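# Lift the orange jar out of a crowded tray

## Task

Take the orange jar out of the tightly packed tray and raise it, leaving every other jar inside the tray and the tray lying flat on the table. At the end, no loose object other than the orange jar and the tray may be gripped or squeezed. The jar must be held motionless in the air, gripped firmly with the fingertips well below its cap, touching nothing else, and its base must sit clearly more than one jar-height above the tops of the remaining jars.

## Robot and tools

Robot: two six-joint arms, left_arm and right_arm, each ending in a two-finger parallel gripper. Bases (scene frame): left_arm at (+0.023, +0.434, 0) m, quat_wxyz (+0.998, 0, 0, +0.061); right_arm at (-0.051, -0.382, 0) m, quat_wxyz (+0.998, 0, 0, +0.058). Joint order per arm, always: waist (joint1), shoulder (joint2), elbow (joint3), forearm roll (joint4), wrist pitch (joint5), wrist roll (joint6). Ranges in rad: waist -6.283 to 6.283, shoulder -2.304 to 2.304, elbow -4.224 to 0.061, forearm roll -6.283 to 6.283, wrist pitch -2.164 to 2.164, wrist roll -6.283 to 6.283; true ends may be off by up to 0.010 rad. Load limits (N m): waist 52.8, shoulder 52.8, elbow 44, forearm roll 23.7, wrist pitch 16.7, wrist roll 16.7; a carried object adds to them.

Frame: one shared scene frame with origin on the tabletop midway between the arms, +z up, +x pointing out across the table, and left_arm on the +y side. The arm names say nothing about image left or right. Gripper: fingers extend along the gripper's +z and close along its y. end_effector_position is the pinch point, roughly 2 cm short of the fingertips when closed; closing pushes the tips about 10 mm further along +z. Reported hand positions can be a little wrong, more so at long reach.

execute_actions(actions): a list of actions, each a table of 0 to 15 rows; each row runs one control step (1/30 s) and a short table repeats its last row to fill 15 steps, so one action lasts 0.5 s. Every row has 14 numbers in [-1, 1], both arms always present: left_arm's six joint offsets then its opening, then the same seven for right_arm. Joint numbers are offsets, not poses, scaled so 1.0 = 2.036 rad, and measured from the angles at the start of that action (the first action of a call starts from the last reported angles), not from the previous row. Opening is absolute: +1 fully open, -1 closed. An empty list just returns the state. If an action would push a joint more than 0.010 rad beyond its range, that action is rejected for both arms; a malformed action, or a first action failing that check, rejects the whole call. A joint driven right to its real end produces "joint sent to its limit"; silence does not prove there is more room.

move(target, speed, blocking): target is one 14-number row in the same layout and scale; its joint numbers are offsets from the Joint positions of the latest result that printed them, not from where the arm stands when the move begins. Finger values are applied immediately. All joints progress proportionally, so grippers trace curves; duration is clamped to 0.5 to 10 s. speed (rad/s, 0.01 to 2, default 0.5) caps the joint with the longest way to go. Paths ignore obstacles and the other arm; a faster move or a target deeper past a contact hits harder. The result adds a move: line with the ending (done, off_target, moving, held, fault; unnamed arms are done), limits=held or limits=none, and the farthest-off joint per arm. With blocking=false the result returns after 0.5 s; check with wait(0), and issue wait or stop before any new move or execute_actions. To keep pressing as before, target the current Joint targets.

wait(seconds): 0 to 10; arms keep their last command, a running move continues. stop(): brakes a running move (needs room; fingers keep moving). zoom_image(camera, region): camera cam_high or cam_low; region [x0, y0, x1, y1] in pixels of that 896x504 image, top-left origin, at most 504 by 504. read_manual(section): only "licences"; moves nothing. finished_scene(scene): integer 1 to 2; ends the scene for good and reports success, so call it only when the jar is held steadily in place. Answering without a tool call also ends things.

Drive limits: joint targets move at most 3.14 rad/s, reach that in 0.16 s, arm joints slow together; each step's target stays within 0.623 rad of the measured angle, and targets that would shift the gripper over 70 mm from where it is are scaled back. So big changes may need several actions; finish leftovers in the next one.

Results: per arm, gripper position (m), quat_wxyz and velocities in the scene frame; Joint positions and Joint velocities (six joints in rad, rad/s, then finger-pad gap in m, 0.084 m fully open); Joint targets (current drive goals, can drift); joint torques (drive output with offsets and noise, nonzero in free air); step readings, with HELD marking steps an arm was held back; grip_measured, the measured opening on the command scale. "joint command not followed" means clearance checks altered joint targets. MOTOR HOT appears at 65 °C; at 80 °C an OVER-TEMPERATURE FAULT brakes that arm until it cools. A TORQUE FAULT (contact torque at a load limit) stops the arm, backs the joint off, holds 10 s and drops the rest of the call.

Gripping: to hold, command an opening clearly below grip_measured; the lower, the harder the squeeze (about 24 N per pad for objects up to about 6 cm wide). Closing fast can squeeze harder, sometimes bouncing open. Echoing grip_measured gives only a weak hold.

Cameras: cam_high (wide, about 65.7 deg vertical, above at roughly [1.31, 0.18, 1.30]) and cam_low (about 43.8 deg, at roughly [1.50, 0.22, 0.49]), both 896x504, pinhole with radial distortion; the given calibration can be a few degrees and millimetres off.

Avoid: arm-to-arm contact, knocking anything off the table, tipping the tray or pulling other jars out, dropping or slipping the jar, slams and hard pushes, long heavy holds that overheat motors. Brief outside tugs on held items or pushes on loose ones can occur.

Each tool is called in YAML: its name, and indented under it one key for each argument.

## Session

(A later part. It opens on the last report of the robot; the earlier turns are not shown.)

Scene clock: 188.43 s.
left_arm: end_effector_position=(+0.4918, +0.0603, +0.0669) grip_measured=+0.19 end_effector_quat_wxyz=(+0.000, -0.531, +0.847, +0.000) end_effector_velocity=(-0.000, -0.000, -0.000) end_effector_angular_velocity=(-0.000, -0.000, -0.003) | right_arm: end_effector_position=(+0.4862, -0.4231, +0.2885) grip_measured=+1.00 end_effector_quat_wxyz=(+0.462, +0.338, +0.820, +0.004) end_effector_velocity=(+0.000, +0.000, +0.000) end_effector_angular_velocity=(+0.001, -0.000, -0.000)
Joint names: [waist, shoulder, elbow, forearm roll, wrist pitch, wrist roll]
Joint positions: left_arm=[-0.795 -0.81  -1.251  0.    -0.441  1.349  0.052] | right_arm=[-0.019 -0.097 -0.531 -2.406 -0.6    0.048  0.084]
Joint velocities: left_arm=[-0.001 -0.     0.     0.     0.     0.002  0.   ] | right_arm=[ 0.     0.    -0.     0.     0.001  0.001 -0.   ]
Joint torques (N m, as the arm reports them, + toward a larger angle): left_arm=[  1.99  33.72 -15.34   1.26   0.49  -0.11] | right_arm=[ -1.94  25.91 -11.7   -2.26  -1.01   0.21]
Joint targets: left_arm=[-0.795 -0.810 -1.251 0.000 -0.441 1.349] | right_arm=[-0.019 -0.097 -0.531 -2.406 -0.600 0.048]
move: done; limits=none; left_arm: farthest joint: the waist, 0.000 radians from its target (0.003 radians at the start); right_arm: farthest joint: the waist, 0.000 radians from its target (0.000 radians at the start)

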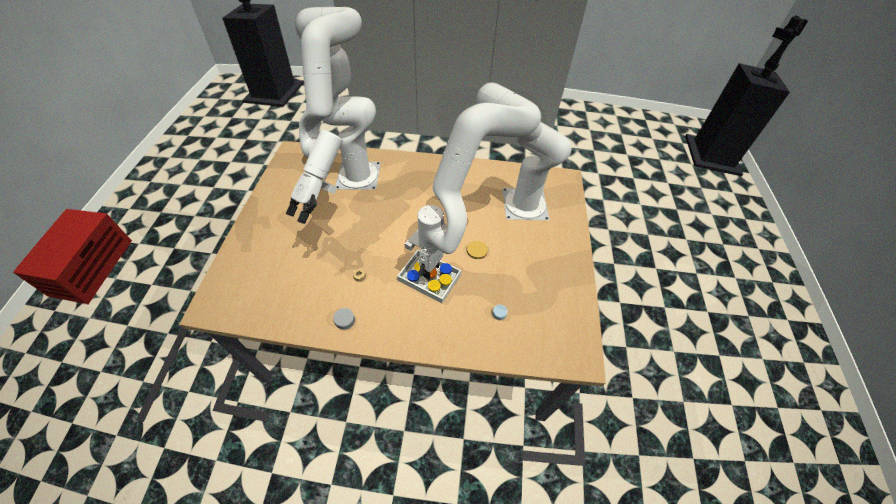

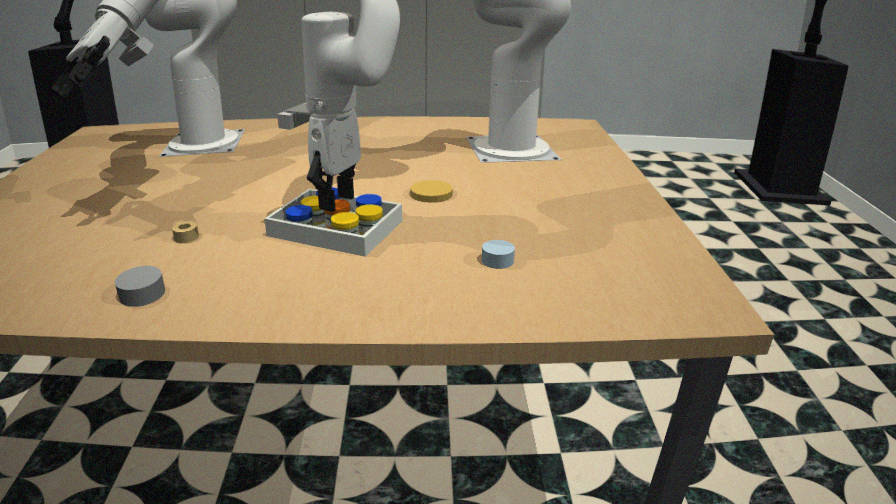

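move:
  target: [0.0005,-0.00265,-0.005,0,-0.0024,0,0.22,0,0,0,0,0,0,1]
  speed: 0.05

move:
  target: [0,-0.003,-0.0005,0,0.0025,0,0.22,0,0,0,0,0,0,1]
  speed: 0.015

zoom_image:
  camera: "cam_low"
  region: [275, 160, 395, 250]

Scene clock: 199.13 s.
left_arm: end_effector_position=(+0.4944, +0.0590, +0.0669) grip_measured=+0.21 end_effector_quat_wxyz=(+0.000, -0.532, +0.847, +0.000) end_effector_velocity=(+0.000, -0.001, -0.000) end_effector_angular_velocity=(+0.000, +0.000, +0.000) | right_arm: end_effector_position=(+0.4862, -0.4231, +0.2885) grip_measured=+1.00 end_effector_quat_wxyz=(+0.462, +0.338, +0.820, +0.004) end_effector_velocity=(+0.000, -0.000, +0.000) end_effector_angular_velocity=(-0.001, -0.000, +0.000)
Joint names: [waist, shoulder, elbow, forearm roll, wrist pitch, wrist roll]
Joint positions: left_arm=[-0.794 -0.816 -1.261  0.    -0.445  1.349  0.053] | right_arm=[-0.019 -0.097 -0.531 -2.406 -0.6    0.048  0.084]
Joint velocities: left_arm=[-0.    -0.001 -0.002  0.    -0.001 -0.001 -0.   ] | right_arm=[-0.     0.    -0.     0.    -0.    -0.001 -0.   ]
Joint torques (N m, as the arm reports them, + toward a larger angle): left_arm=[  0.04  34.96 -15.34   0.6    0.23  -0.23] | right_arm=[ -1.56  26.15 -11.74  -2.24  -1.01   0.21]
Joint targets: left_arm=[-0.794 -0.816 -1.261 0.000 -0.445 1.349] | right_arm=[-0.019 -0.097 -0.531 -2.406 -0.600 0.048]
move: done; limits=none; left_arm: farthest joint: the elbow, 0.001 radians from its target (0.011 radians at the start); right_arm: farthest joint: the waist, 0.000 radians from its target (0.000 radians at the start)

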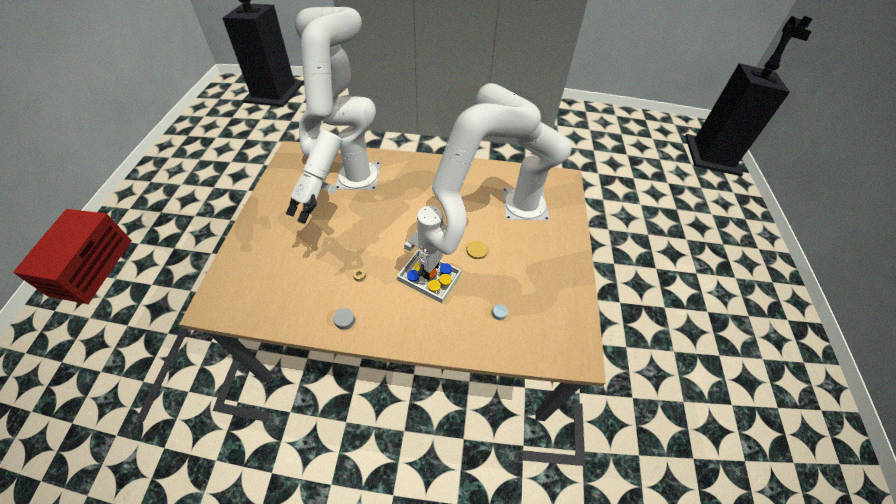

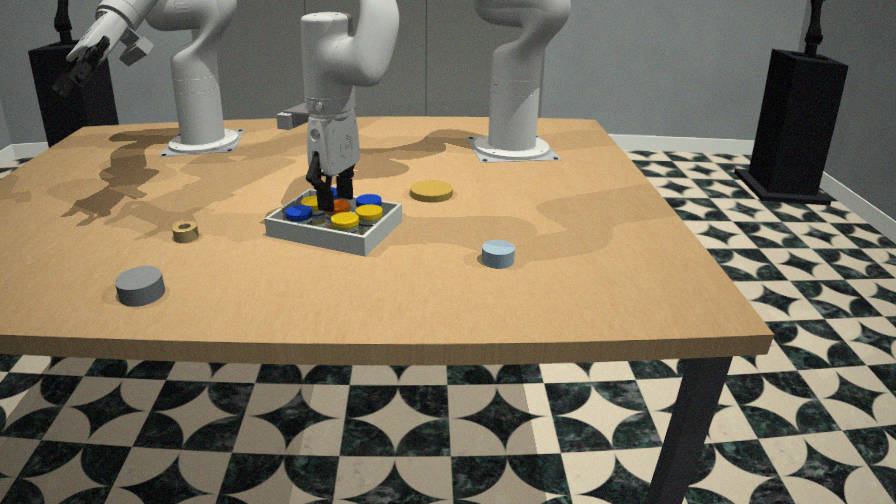

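Scene clock: 199.83 s.
left_arm: end_effector_position=(+0.4944, +0.0590, +0.0637) grip_measured=+0.21 end_effector_quat_wxyz=(+0.000, -0.532, +0.847, +0.000) end_effector_velocity=(+0.000, -0.001, -0.000) end_effector_angular_velocity=(-0.001, -0.001, +0.000) | right_arm: end_effector_position=(+0.4862, -0.4231, +0.2885) grip_measured=+1.00 end_effector_quat_wxyz=(+0.462, +0.338, +0.820, +0.004) end_effector_velocity=(-0.000, -0.000, -0.000) end_effector_angular_velocity=(-0.000, -0.000, -0.000)
Joint names: [waist, shoulder, elbow, forearm roll, wrist pitch, wrist roll]
Joint positions: left_arm=[-0.794 -0.821 -1.262  0.    -0.44   1.349  0.053] | right_arm=[-0.019 -0.097 -0.531 -2.406 -0.6    0.048  0.084]
Joint velocities: left_arm=[-0.001 -0.001 -0.001 -0.     0.002 -0.001  0.   ] | right_arm=[-0. -0.  0. -0. -0. -0. -0.]
Joint torques (N m, as the arm reports them, + toward a larger angle): left_arm=[ -0.03  35.45 -14.67   0.94   0.3   -0.18] | right_arm=[ -1.32  25.96 -11.6   -2.34  -0.97   0.39]
Joint targets: left_arm=[-0.794 -0.822 -1.262 0.000 -0.440 1.349] | right_arm=[-0.019 -0.097 -0.531 -2.406 -0.600 0.048]
move: done; limits=none; left_arm: farthest joint: the shoulder, 0.001 radians from its target (0.007 radians at the start); right_arm: farthest joint: the waist, 0.000 radians from its target (0.000 radians at the start)

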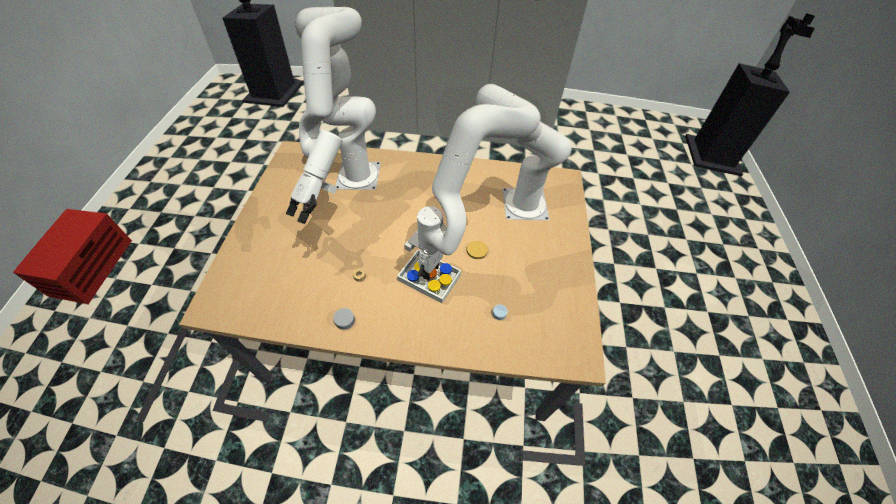

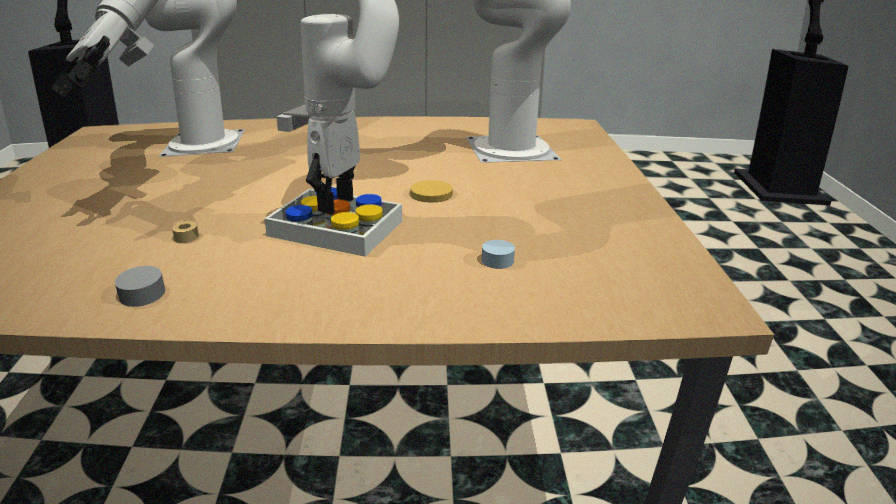

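Region (275, 160, 395, 250) of cam_low's 896x504 image, scaled by 4.200, with more detail than that image has; it fills the top 378 rows of this view, and the rest is white.

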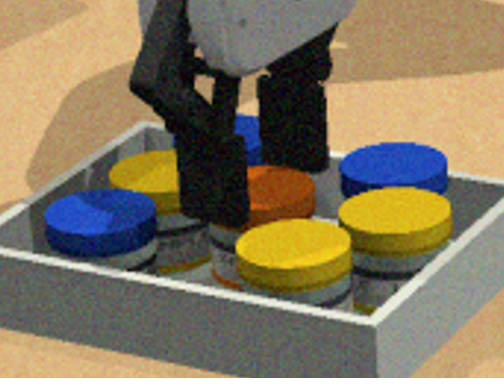

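No contact. Another 4 mm.

move:
  target: [0,-0.0036,-0.0007,0,0.0029,0,0.22,0,0,0,0,0,0,1]
  speed: 0.015

Scene clock: 202.57 s.
left_arm: end_effector_position=(+0.4944, +0.0590, +0.0598) grip_measured=+0.21 end_effector_quat_wxyz=(+0.000, -0.532, +0.847, +0.000) end_effector_velocity=(-0.001, -0.001, -0.001) end_effector_angular_velocity=(-0.001, -0.000, -0.003) | right_arm: end_effector_position=(+0.4862, -0.4231, +0.2885) grip_measured=+1.00 end_effector_quat_wxyz=(+0.462, +0.338, +0.820, +0.004) end_effector_velocity=(-0.000, +0.000, -0.000) end_effector_angular_velocity=(-0.000, +0.000, +0.000)
Joint names: [waist, shoulder, elbow, forearm roll, wrist pitch, wrist roll]
Joint positions: left_arm=[-0.794 -0.829 -1.263  0.    -0.435  1.349  0.053] | right_arm=[-0.019 -0.097 -0.531 -2.406 -0.6    0.048  0.084]
Joint velocities: left_arm=[-0.003 -0.002 -0.001 -0.001  0.002  0.001 -0.   ] | right_arm=[ 0. -0.  0. -0. -0. -0.  0.]
Joint torques (N m, as the arm reports them, + toward a larger angle): left_arm=[  1.41  36.72 -14.81   0.91   0.43   0.  ] | right_arm=[ -1.68  27.15 -11.22  -2.42  -1.06   0.33]
Joint targets: left_arm=[-0.794 -0.829 -1.263 0.000 -0.435 1.349] | right_arm=[-0.019 -0.097 -0.531 -2.406 -0.600 0.048]
move: done; limits=none; left_arm: farthest joint: the wrist pitch, 0.001 radians from its target (0.006 radians at the start); right_arm: farthest joint: the waist, 0.000 radians from its target (0.000 radians at the start)

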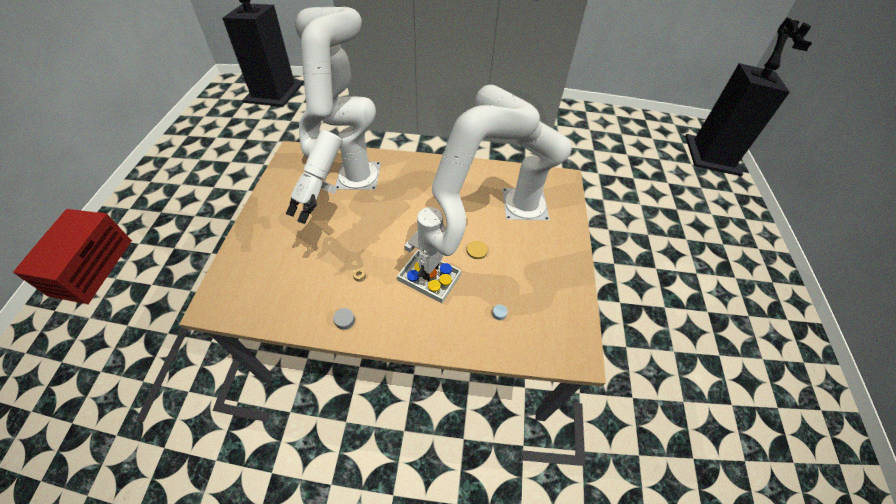

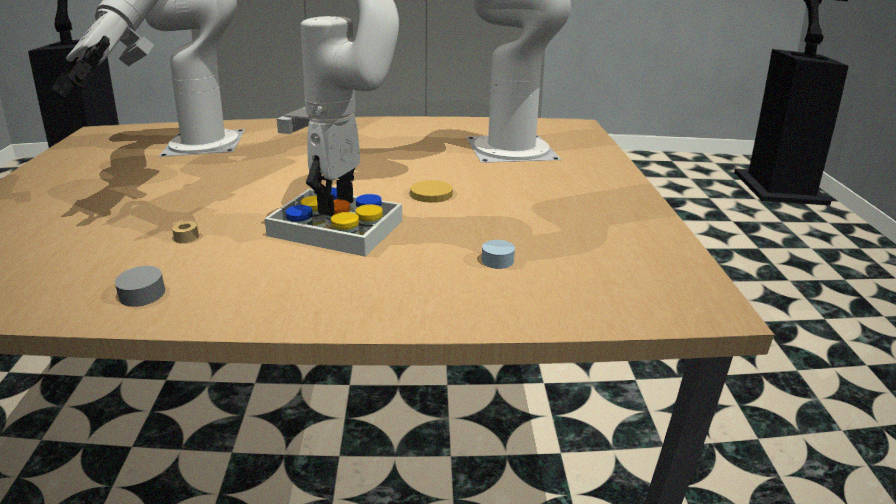

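move:
  target: [0,-0.0258,-0.0058,0,0.02,0,0.22,0,0,0,0,0,0,1]
  speed: 0.05

execute_actions:
  actions:
    - [[0,0,0,0,0,0,0.15,0,0,0,0,0,0,1],[0,0,0,0,0,0,0.12,0,0,0,0,0,0,1],[0,0,0,0,0,0,0.09,0,0,0,0,0,0,1],[0,0,0,0,0,0,0.06,0,0,0,0,0,0,1],[0,0,0,0,0,0,0.03,0,0,0,0,0,0,1],[0,0,0,0,0,0,0,0,0,0,0,0,0,1],[0,0,0,0,0,0,-0.03,0,0,0,0,0,0,1],[0,0,0,0,0,0,-0.06,0,0,0,0,0,0,1],[0,0,0,0,0,0,-0.1,0,0,0,0,0,0,1],[0,0,0,0,0,0,-0.15,0,0,0,0,0,0,1],[0,0,0,0,0,0,-0.25,0,0,0,0,0,0,1],[0,0,0,0,0,0,-0.4,0,0,0,0,0,0,1],[0,0,0,0,0,0,-0.6,0,0,0,0,0,0,1],[0,0,0,0,0,0,-1,0,0,0,0,0,0,1]]

zoom_image:
  camera: "cam_low"
  region: [275, 160, 395, 250]

Scene clock: 214.60 s.
left_arm: end_effector_position=(+0.4945, +0.0589, +0.0320) grip_measured=+0.21 end_effector_quat_wxyz=(+0.000, -0.532, +0.847, +0.000) end_effector_velocity=(+0.000, +0.000, -0.001) end_effector_angular_velocity=(-0.000, +0.000, +0.001) | right_arm: end_effector_position=(+0.4862, -0.4231, +0.2885) grip_measured=+1.00 end_effector_quat_wxyz=(+0.462, +0.338, +0.820, +0.004) end_effector_velocity=(-0.000, -0.000, +0.000) end_effector_angular_velocity=(+0.001, -0.001, -0.001)
Joint names: [waist, shoulder, elbow, forearm roll, wrist pitch, wrist roll]
Joint positions: left_arm=[-0.794 -0.881 -1.275  0.    -0.394  1.349  0.053] | right_arm=[-0.019 -0.097 -0.531 -2.406 -0.6    0.048  0.084]
Joint velocities: left_arm=[ 0.001 -0.002 -0.    -0.     0.002  0.    -0.   ] | right_arm=[-0.     0.001  0.    -0.    -0.     0.002 -0.   ]
Joint torques (N m, as the arm reports them, + toward a larger angle): left_arm=[  0.81  35.16 -14.55   1.52   0.31  -0.15] | right_arm=[ -1.1   27.26 -12.08  -2.53  -1.1    0.24]
Joint targets: left_arm=[-0.794 -0.881 -1.275 0.000 -0.394 1.349] | right_arm=[-0.019 -0.097 -0.531 -2.406 -0.600 0.048]
move: done; limits=none; left_arm: farthest joint: the shoulder, 0.001 radians from its target (0.053 radians at the start); right_arm: farthest joint: the waist, 0.000 radians from its target (0.000 radians at the start)

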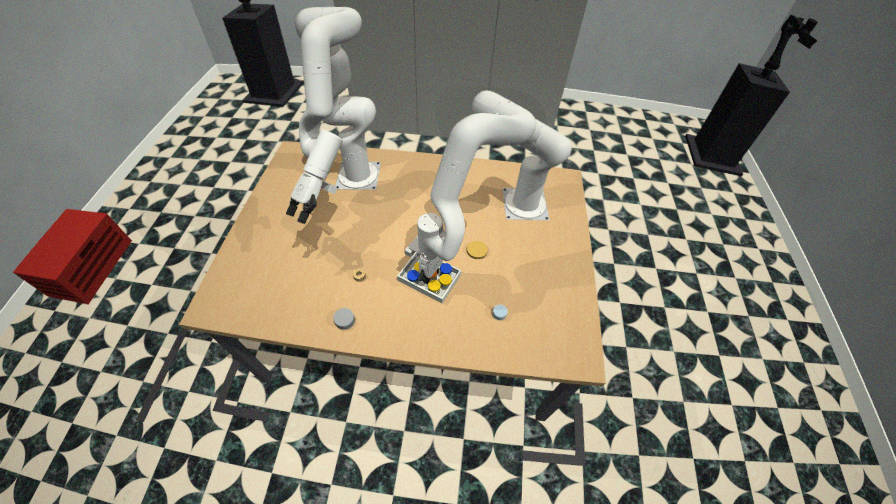

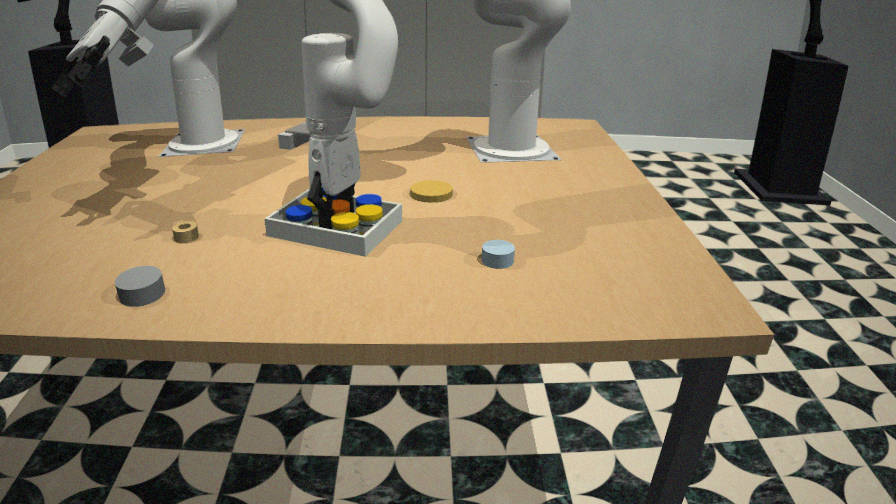

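Scene clock: 215.10 s.
left_arm: end_effector_position=(+0.4945, +0.0589, +0.0321) grip_measured=+0.04 end_effector_quat_wxyz=(+0.000, -0.532, +0.847, +0.000) end_effector_velocity=(+0.001, +0.001, -0.000) end_effector_angular_velocity=(+0.000, -0.000, -0.000) | right_arm: end_effector_position=(+0.4862, -0.4231, +0.2885) grip_measured=+1.00 end_effector_quat_wxyz=(+0.462, +0.338, +0.820, +0.004) end_effector_velocity=(+0.000, -0.000, +0.000) end_effector_angular_velocity=(+0.001, -0.001, -0.001)
Joint names: [waist, shoulder, elbow, forearm roll, wrist pitch, wrist roll]
Joint positions: left_arm=[-0.794 -0.881 -1.275  0.    -0.394  1.349  0.046] | right_arm=[-0.019 -0.097 -0.531 -2.406 -0.6    0.048  0.084]
Joint velocities: left_arm=[0.001 0.    0.    0.    0.    0.001 0.   ] | right_arm=[-0.     0.    -0.     0.    -0.     0.001 -0.   ]
Joint torques (N m, as the arm reports them, + toward a larger angle): left_arm=[  0.81  35.28 -14.22   1.34   0.7   -0.21] | right_arm=[ -1.8   24.8  -11.95  -2.48  -1.1    0.31]
Joint targets: left_arm=[-0.794 -0.881 -1.275 0.000 -0.394 1.349] | right_arm=[-0.019 -0.097 -0.531 -2.406 -0.600 0.048]
Step readings (joint positions):
0: left_arm=[-0.794 -0.881 -1.275 0.000 -0.394 1.349] | right_arm=[-0.019 -0.097 -0.531 -2.406 -0.600 0.048]
1: left_arm=[-0.794 -0.881 -1.275 0.000 -0.394 1.349] | right_arm=[-0.019 -0.097 -0.531 -2.406 -0.600 0.048]
2: left_arm=[-0.794 -0.881 -1.275 0.000 -0.394 1.349] | right_arm=[-0.019 -0.097 -0.531 -2.406 -0.600 0.048]
4: left_arm=[-0.794 -0.881 -1.275 0.000 -0.394 1.349] | right_arm=[-0.019 -0.097 -0.531 -2.406 -0.600 0.048]
8: left_arm=[-0.794 -0.881 -1.275 0.000 -0.394 1.349] | right_arm=[-0.019 -0.097 -0.531 -2.406 -0.600 0.048]
15: Joint positions above

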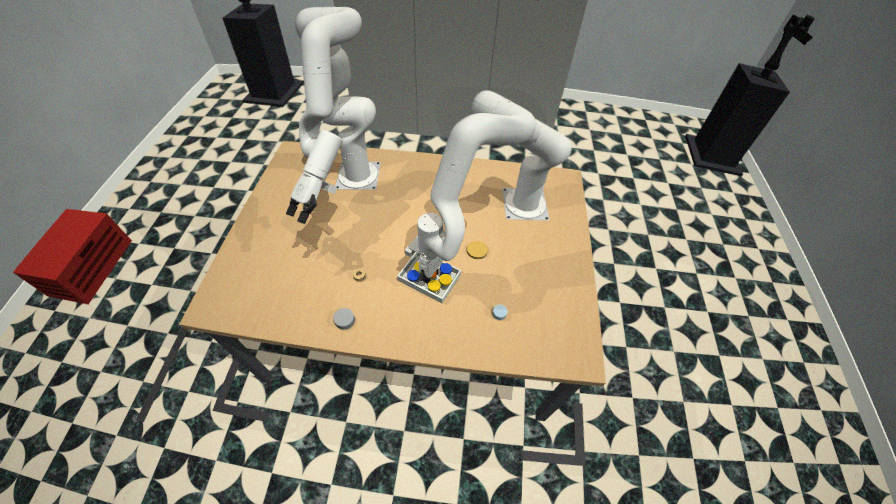

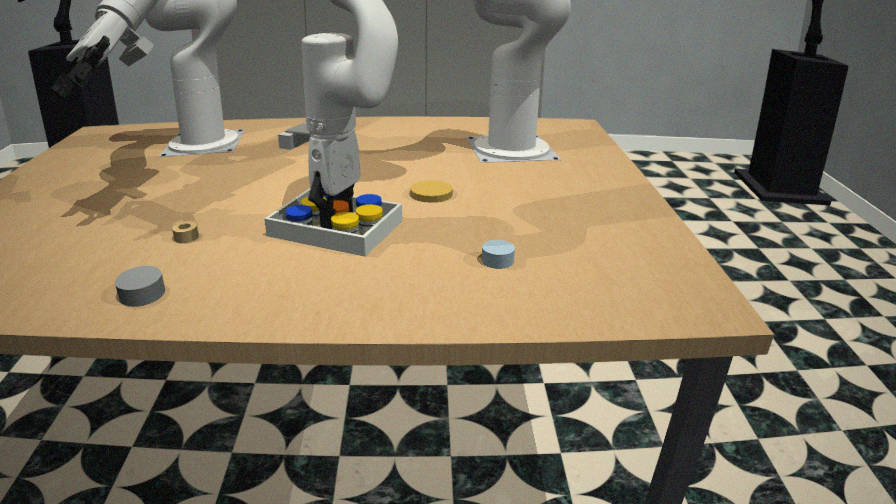

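Region (275, 160, 395, 250) of cam_low's 896x504 image, scaled by 4.200, with more detail than that image has; it fills the top 378 rows of this view, and the rest is white.

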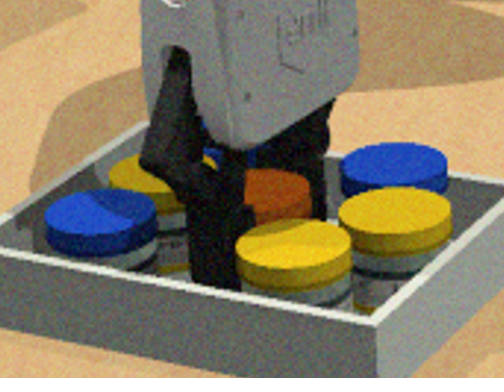

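move:
  target: [0,0.17,0.034,0,-0.136,0,-1,0,0,0,0,0,0,1]
  speed: 0.2

zoom_image:
  camera: "cam_low"
  region: [250, 50, 450, 260]

Scene clock: 220.37 s.
left_arm: end_effector_position=(+0.4774, +0.0725, +0.2144) grip_measured=+0.04 end_effector_quat_wxyz=(+0.000, -0.532, +0.847, +0.000) end_effector_velocity=(-0.000, -0.000, +0.002) end_effector_angular_velocity=(-0.001, -0.001, -0.002) | right_arm: end_effector_position=(+0.4862, -0.4231, +0.2885) grip_measured=+1.00 end_effector_quat_wxyz=(+0.462, +0.338, +0.820, +0.004) end_effector_velocity=(-0.000, -0.000, -0.000) end_effector_angular_velocity=(-0.000, +0.000, +0.000)
Joint names: [waist, shoulder, elbow, forearm roll, wrist pitch, wrist roll]
Joint positions: left_arm=[-0.794 -0.535 -1.206  0.    -0.671  1.349  0.046] | right_arm=[-0.019 -0.097 -0.531 -2.406 -0.6    0.048  0.084]
Joint velocities: left_arm=[-0.001  0.004 -0.    -0.    -0.002  0.001 -0.   ] | right_arm=[ 0. -0.  0.  0. -0. -0.  0.]
Joint torques (N m, as the arm reports them, + toward a larger angle): left_arm=[ -0.36  31.87 -18.19   0.9    0.29  -0.11] | right_arm=[ -1.46  26.82 -11.88  -2.4   -1.02   0.3 ]
Joint targets: left_arm=[-0.794 -0.535 -1.206 0.000 -0.671 1.349] | right_arm=[-0.019 -0.097 -0.531 -2.406 -0.600 0.048]
move: done; limits=none; left_arm: farthest joint: the waist, 0.000 radians from its target (0.000 radians at the start); right_arm: farthest joint: the waist, 0.000 radians from its target (0.000 radians at the start)

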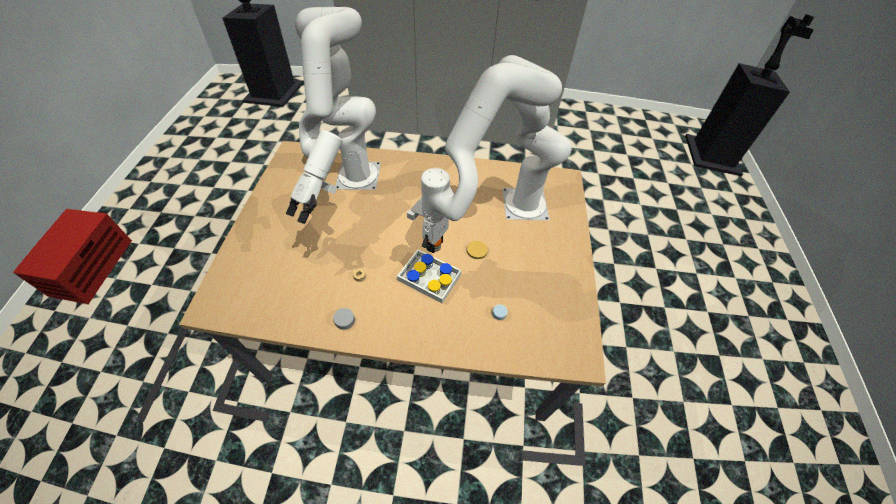

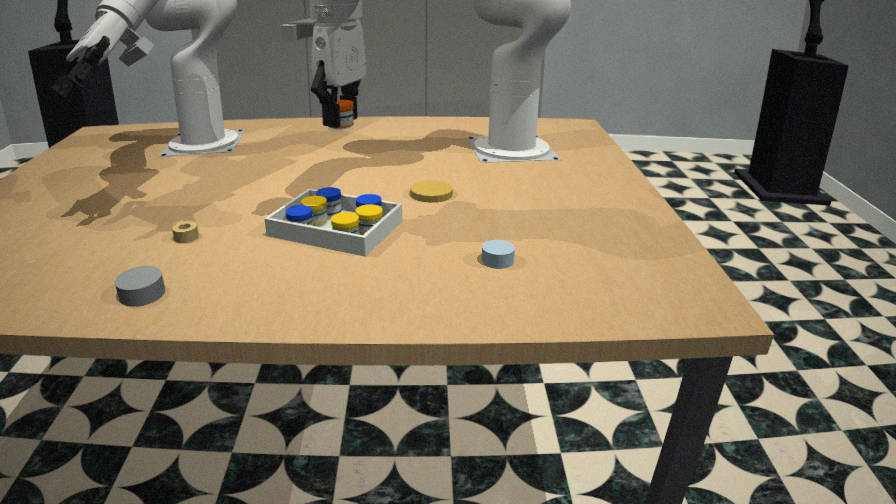

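Region (250, 50, 450, 260) of cam_low's 896x504 image, scaled by 2.400, with more detail than that image has; it fills the left 480 columns of this view, and the rest is white.

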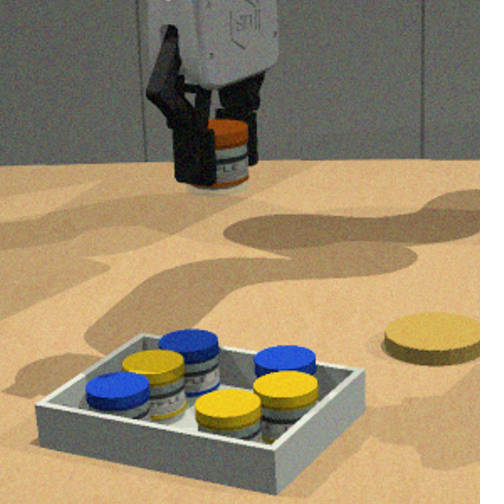

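finished_scene:
  scene: 1

The scene is finished: the task was done.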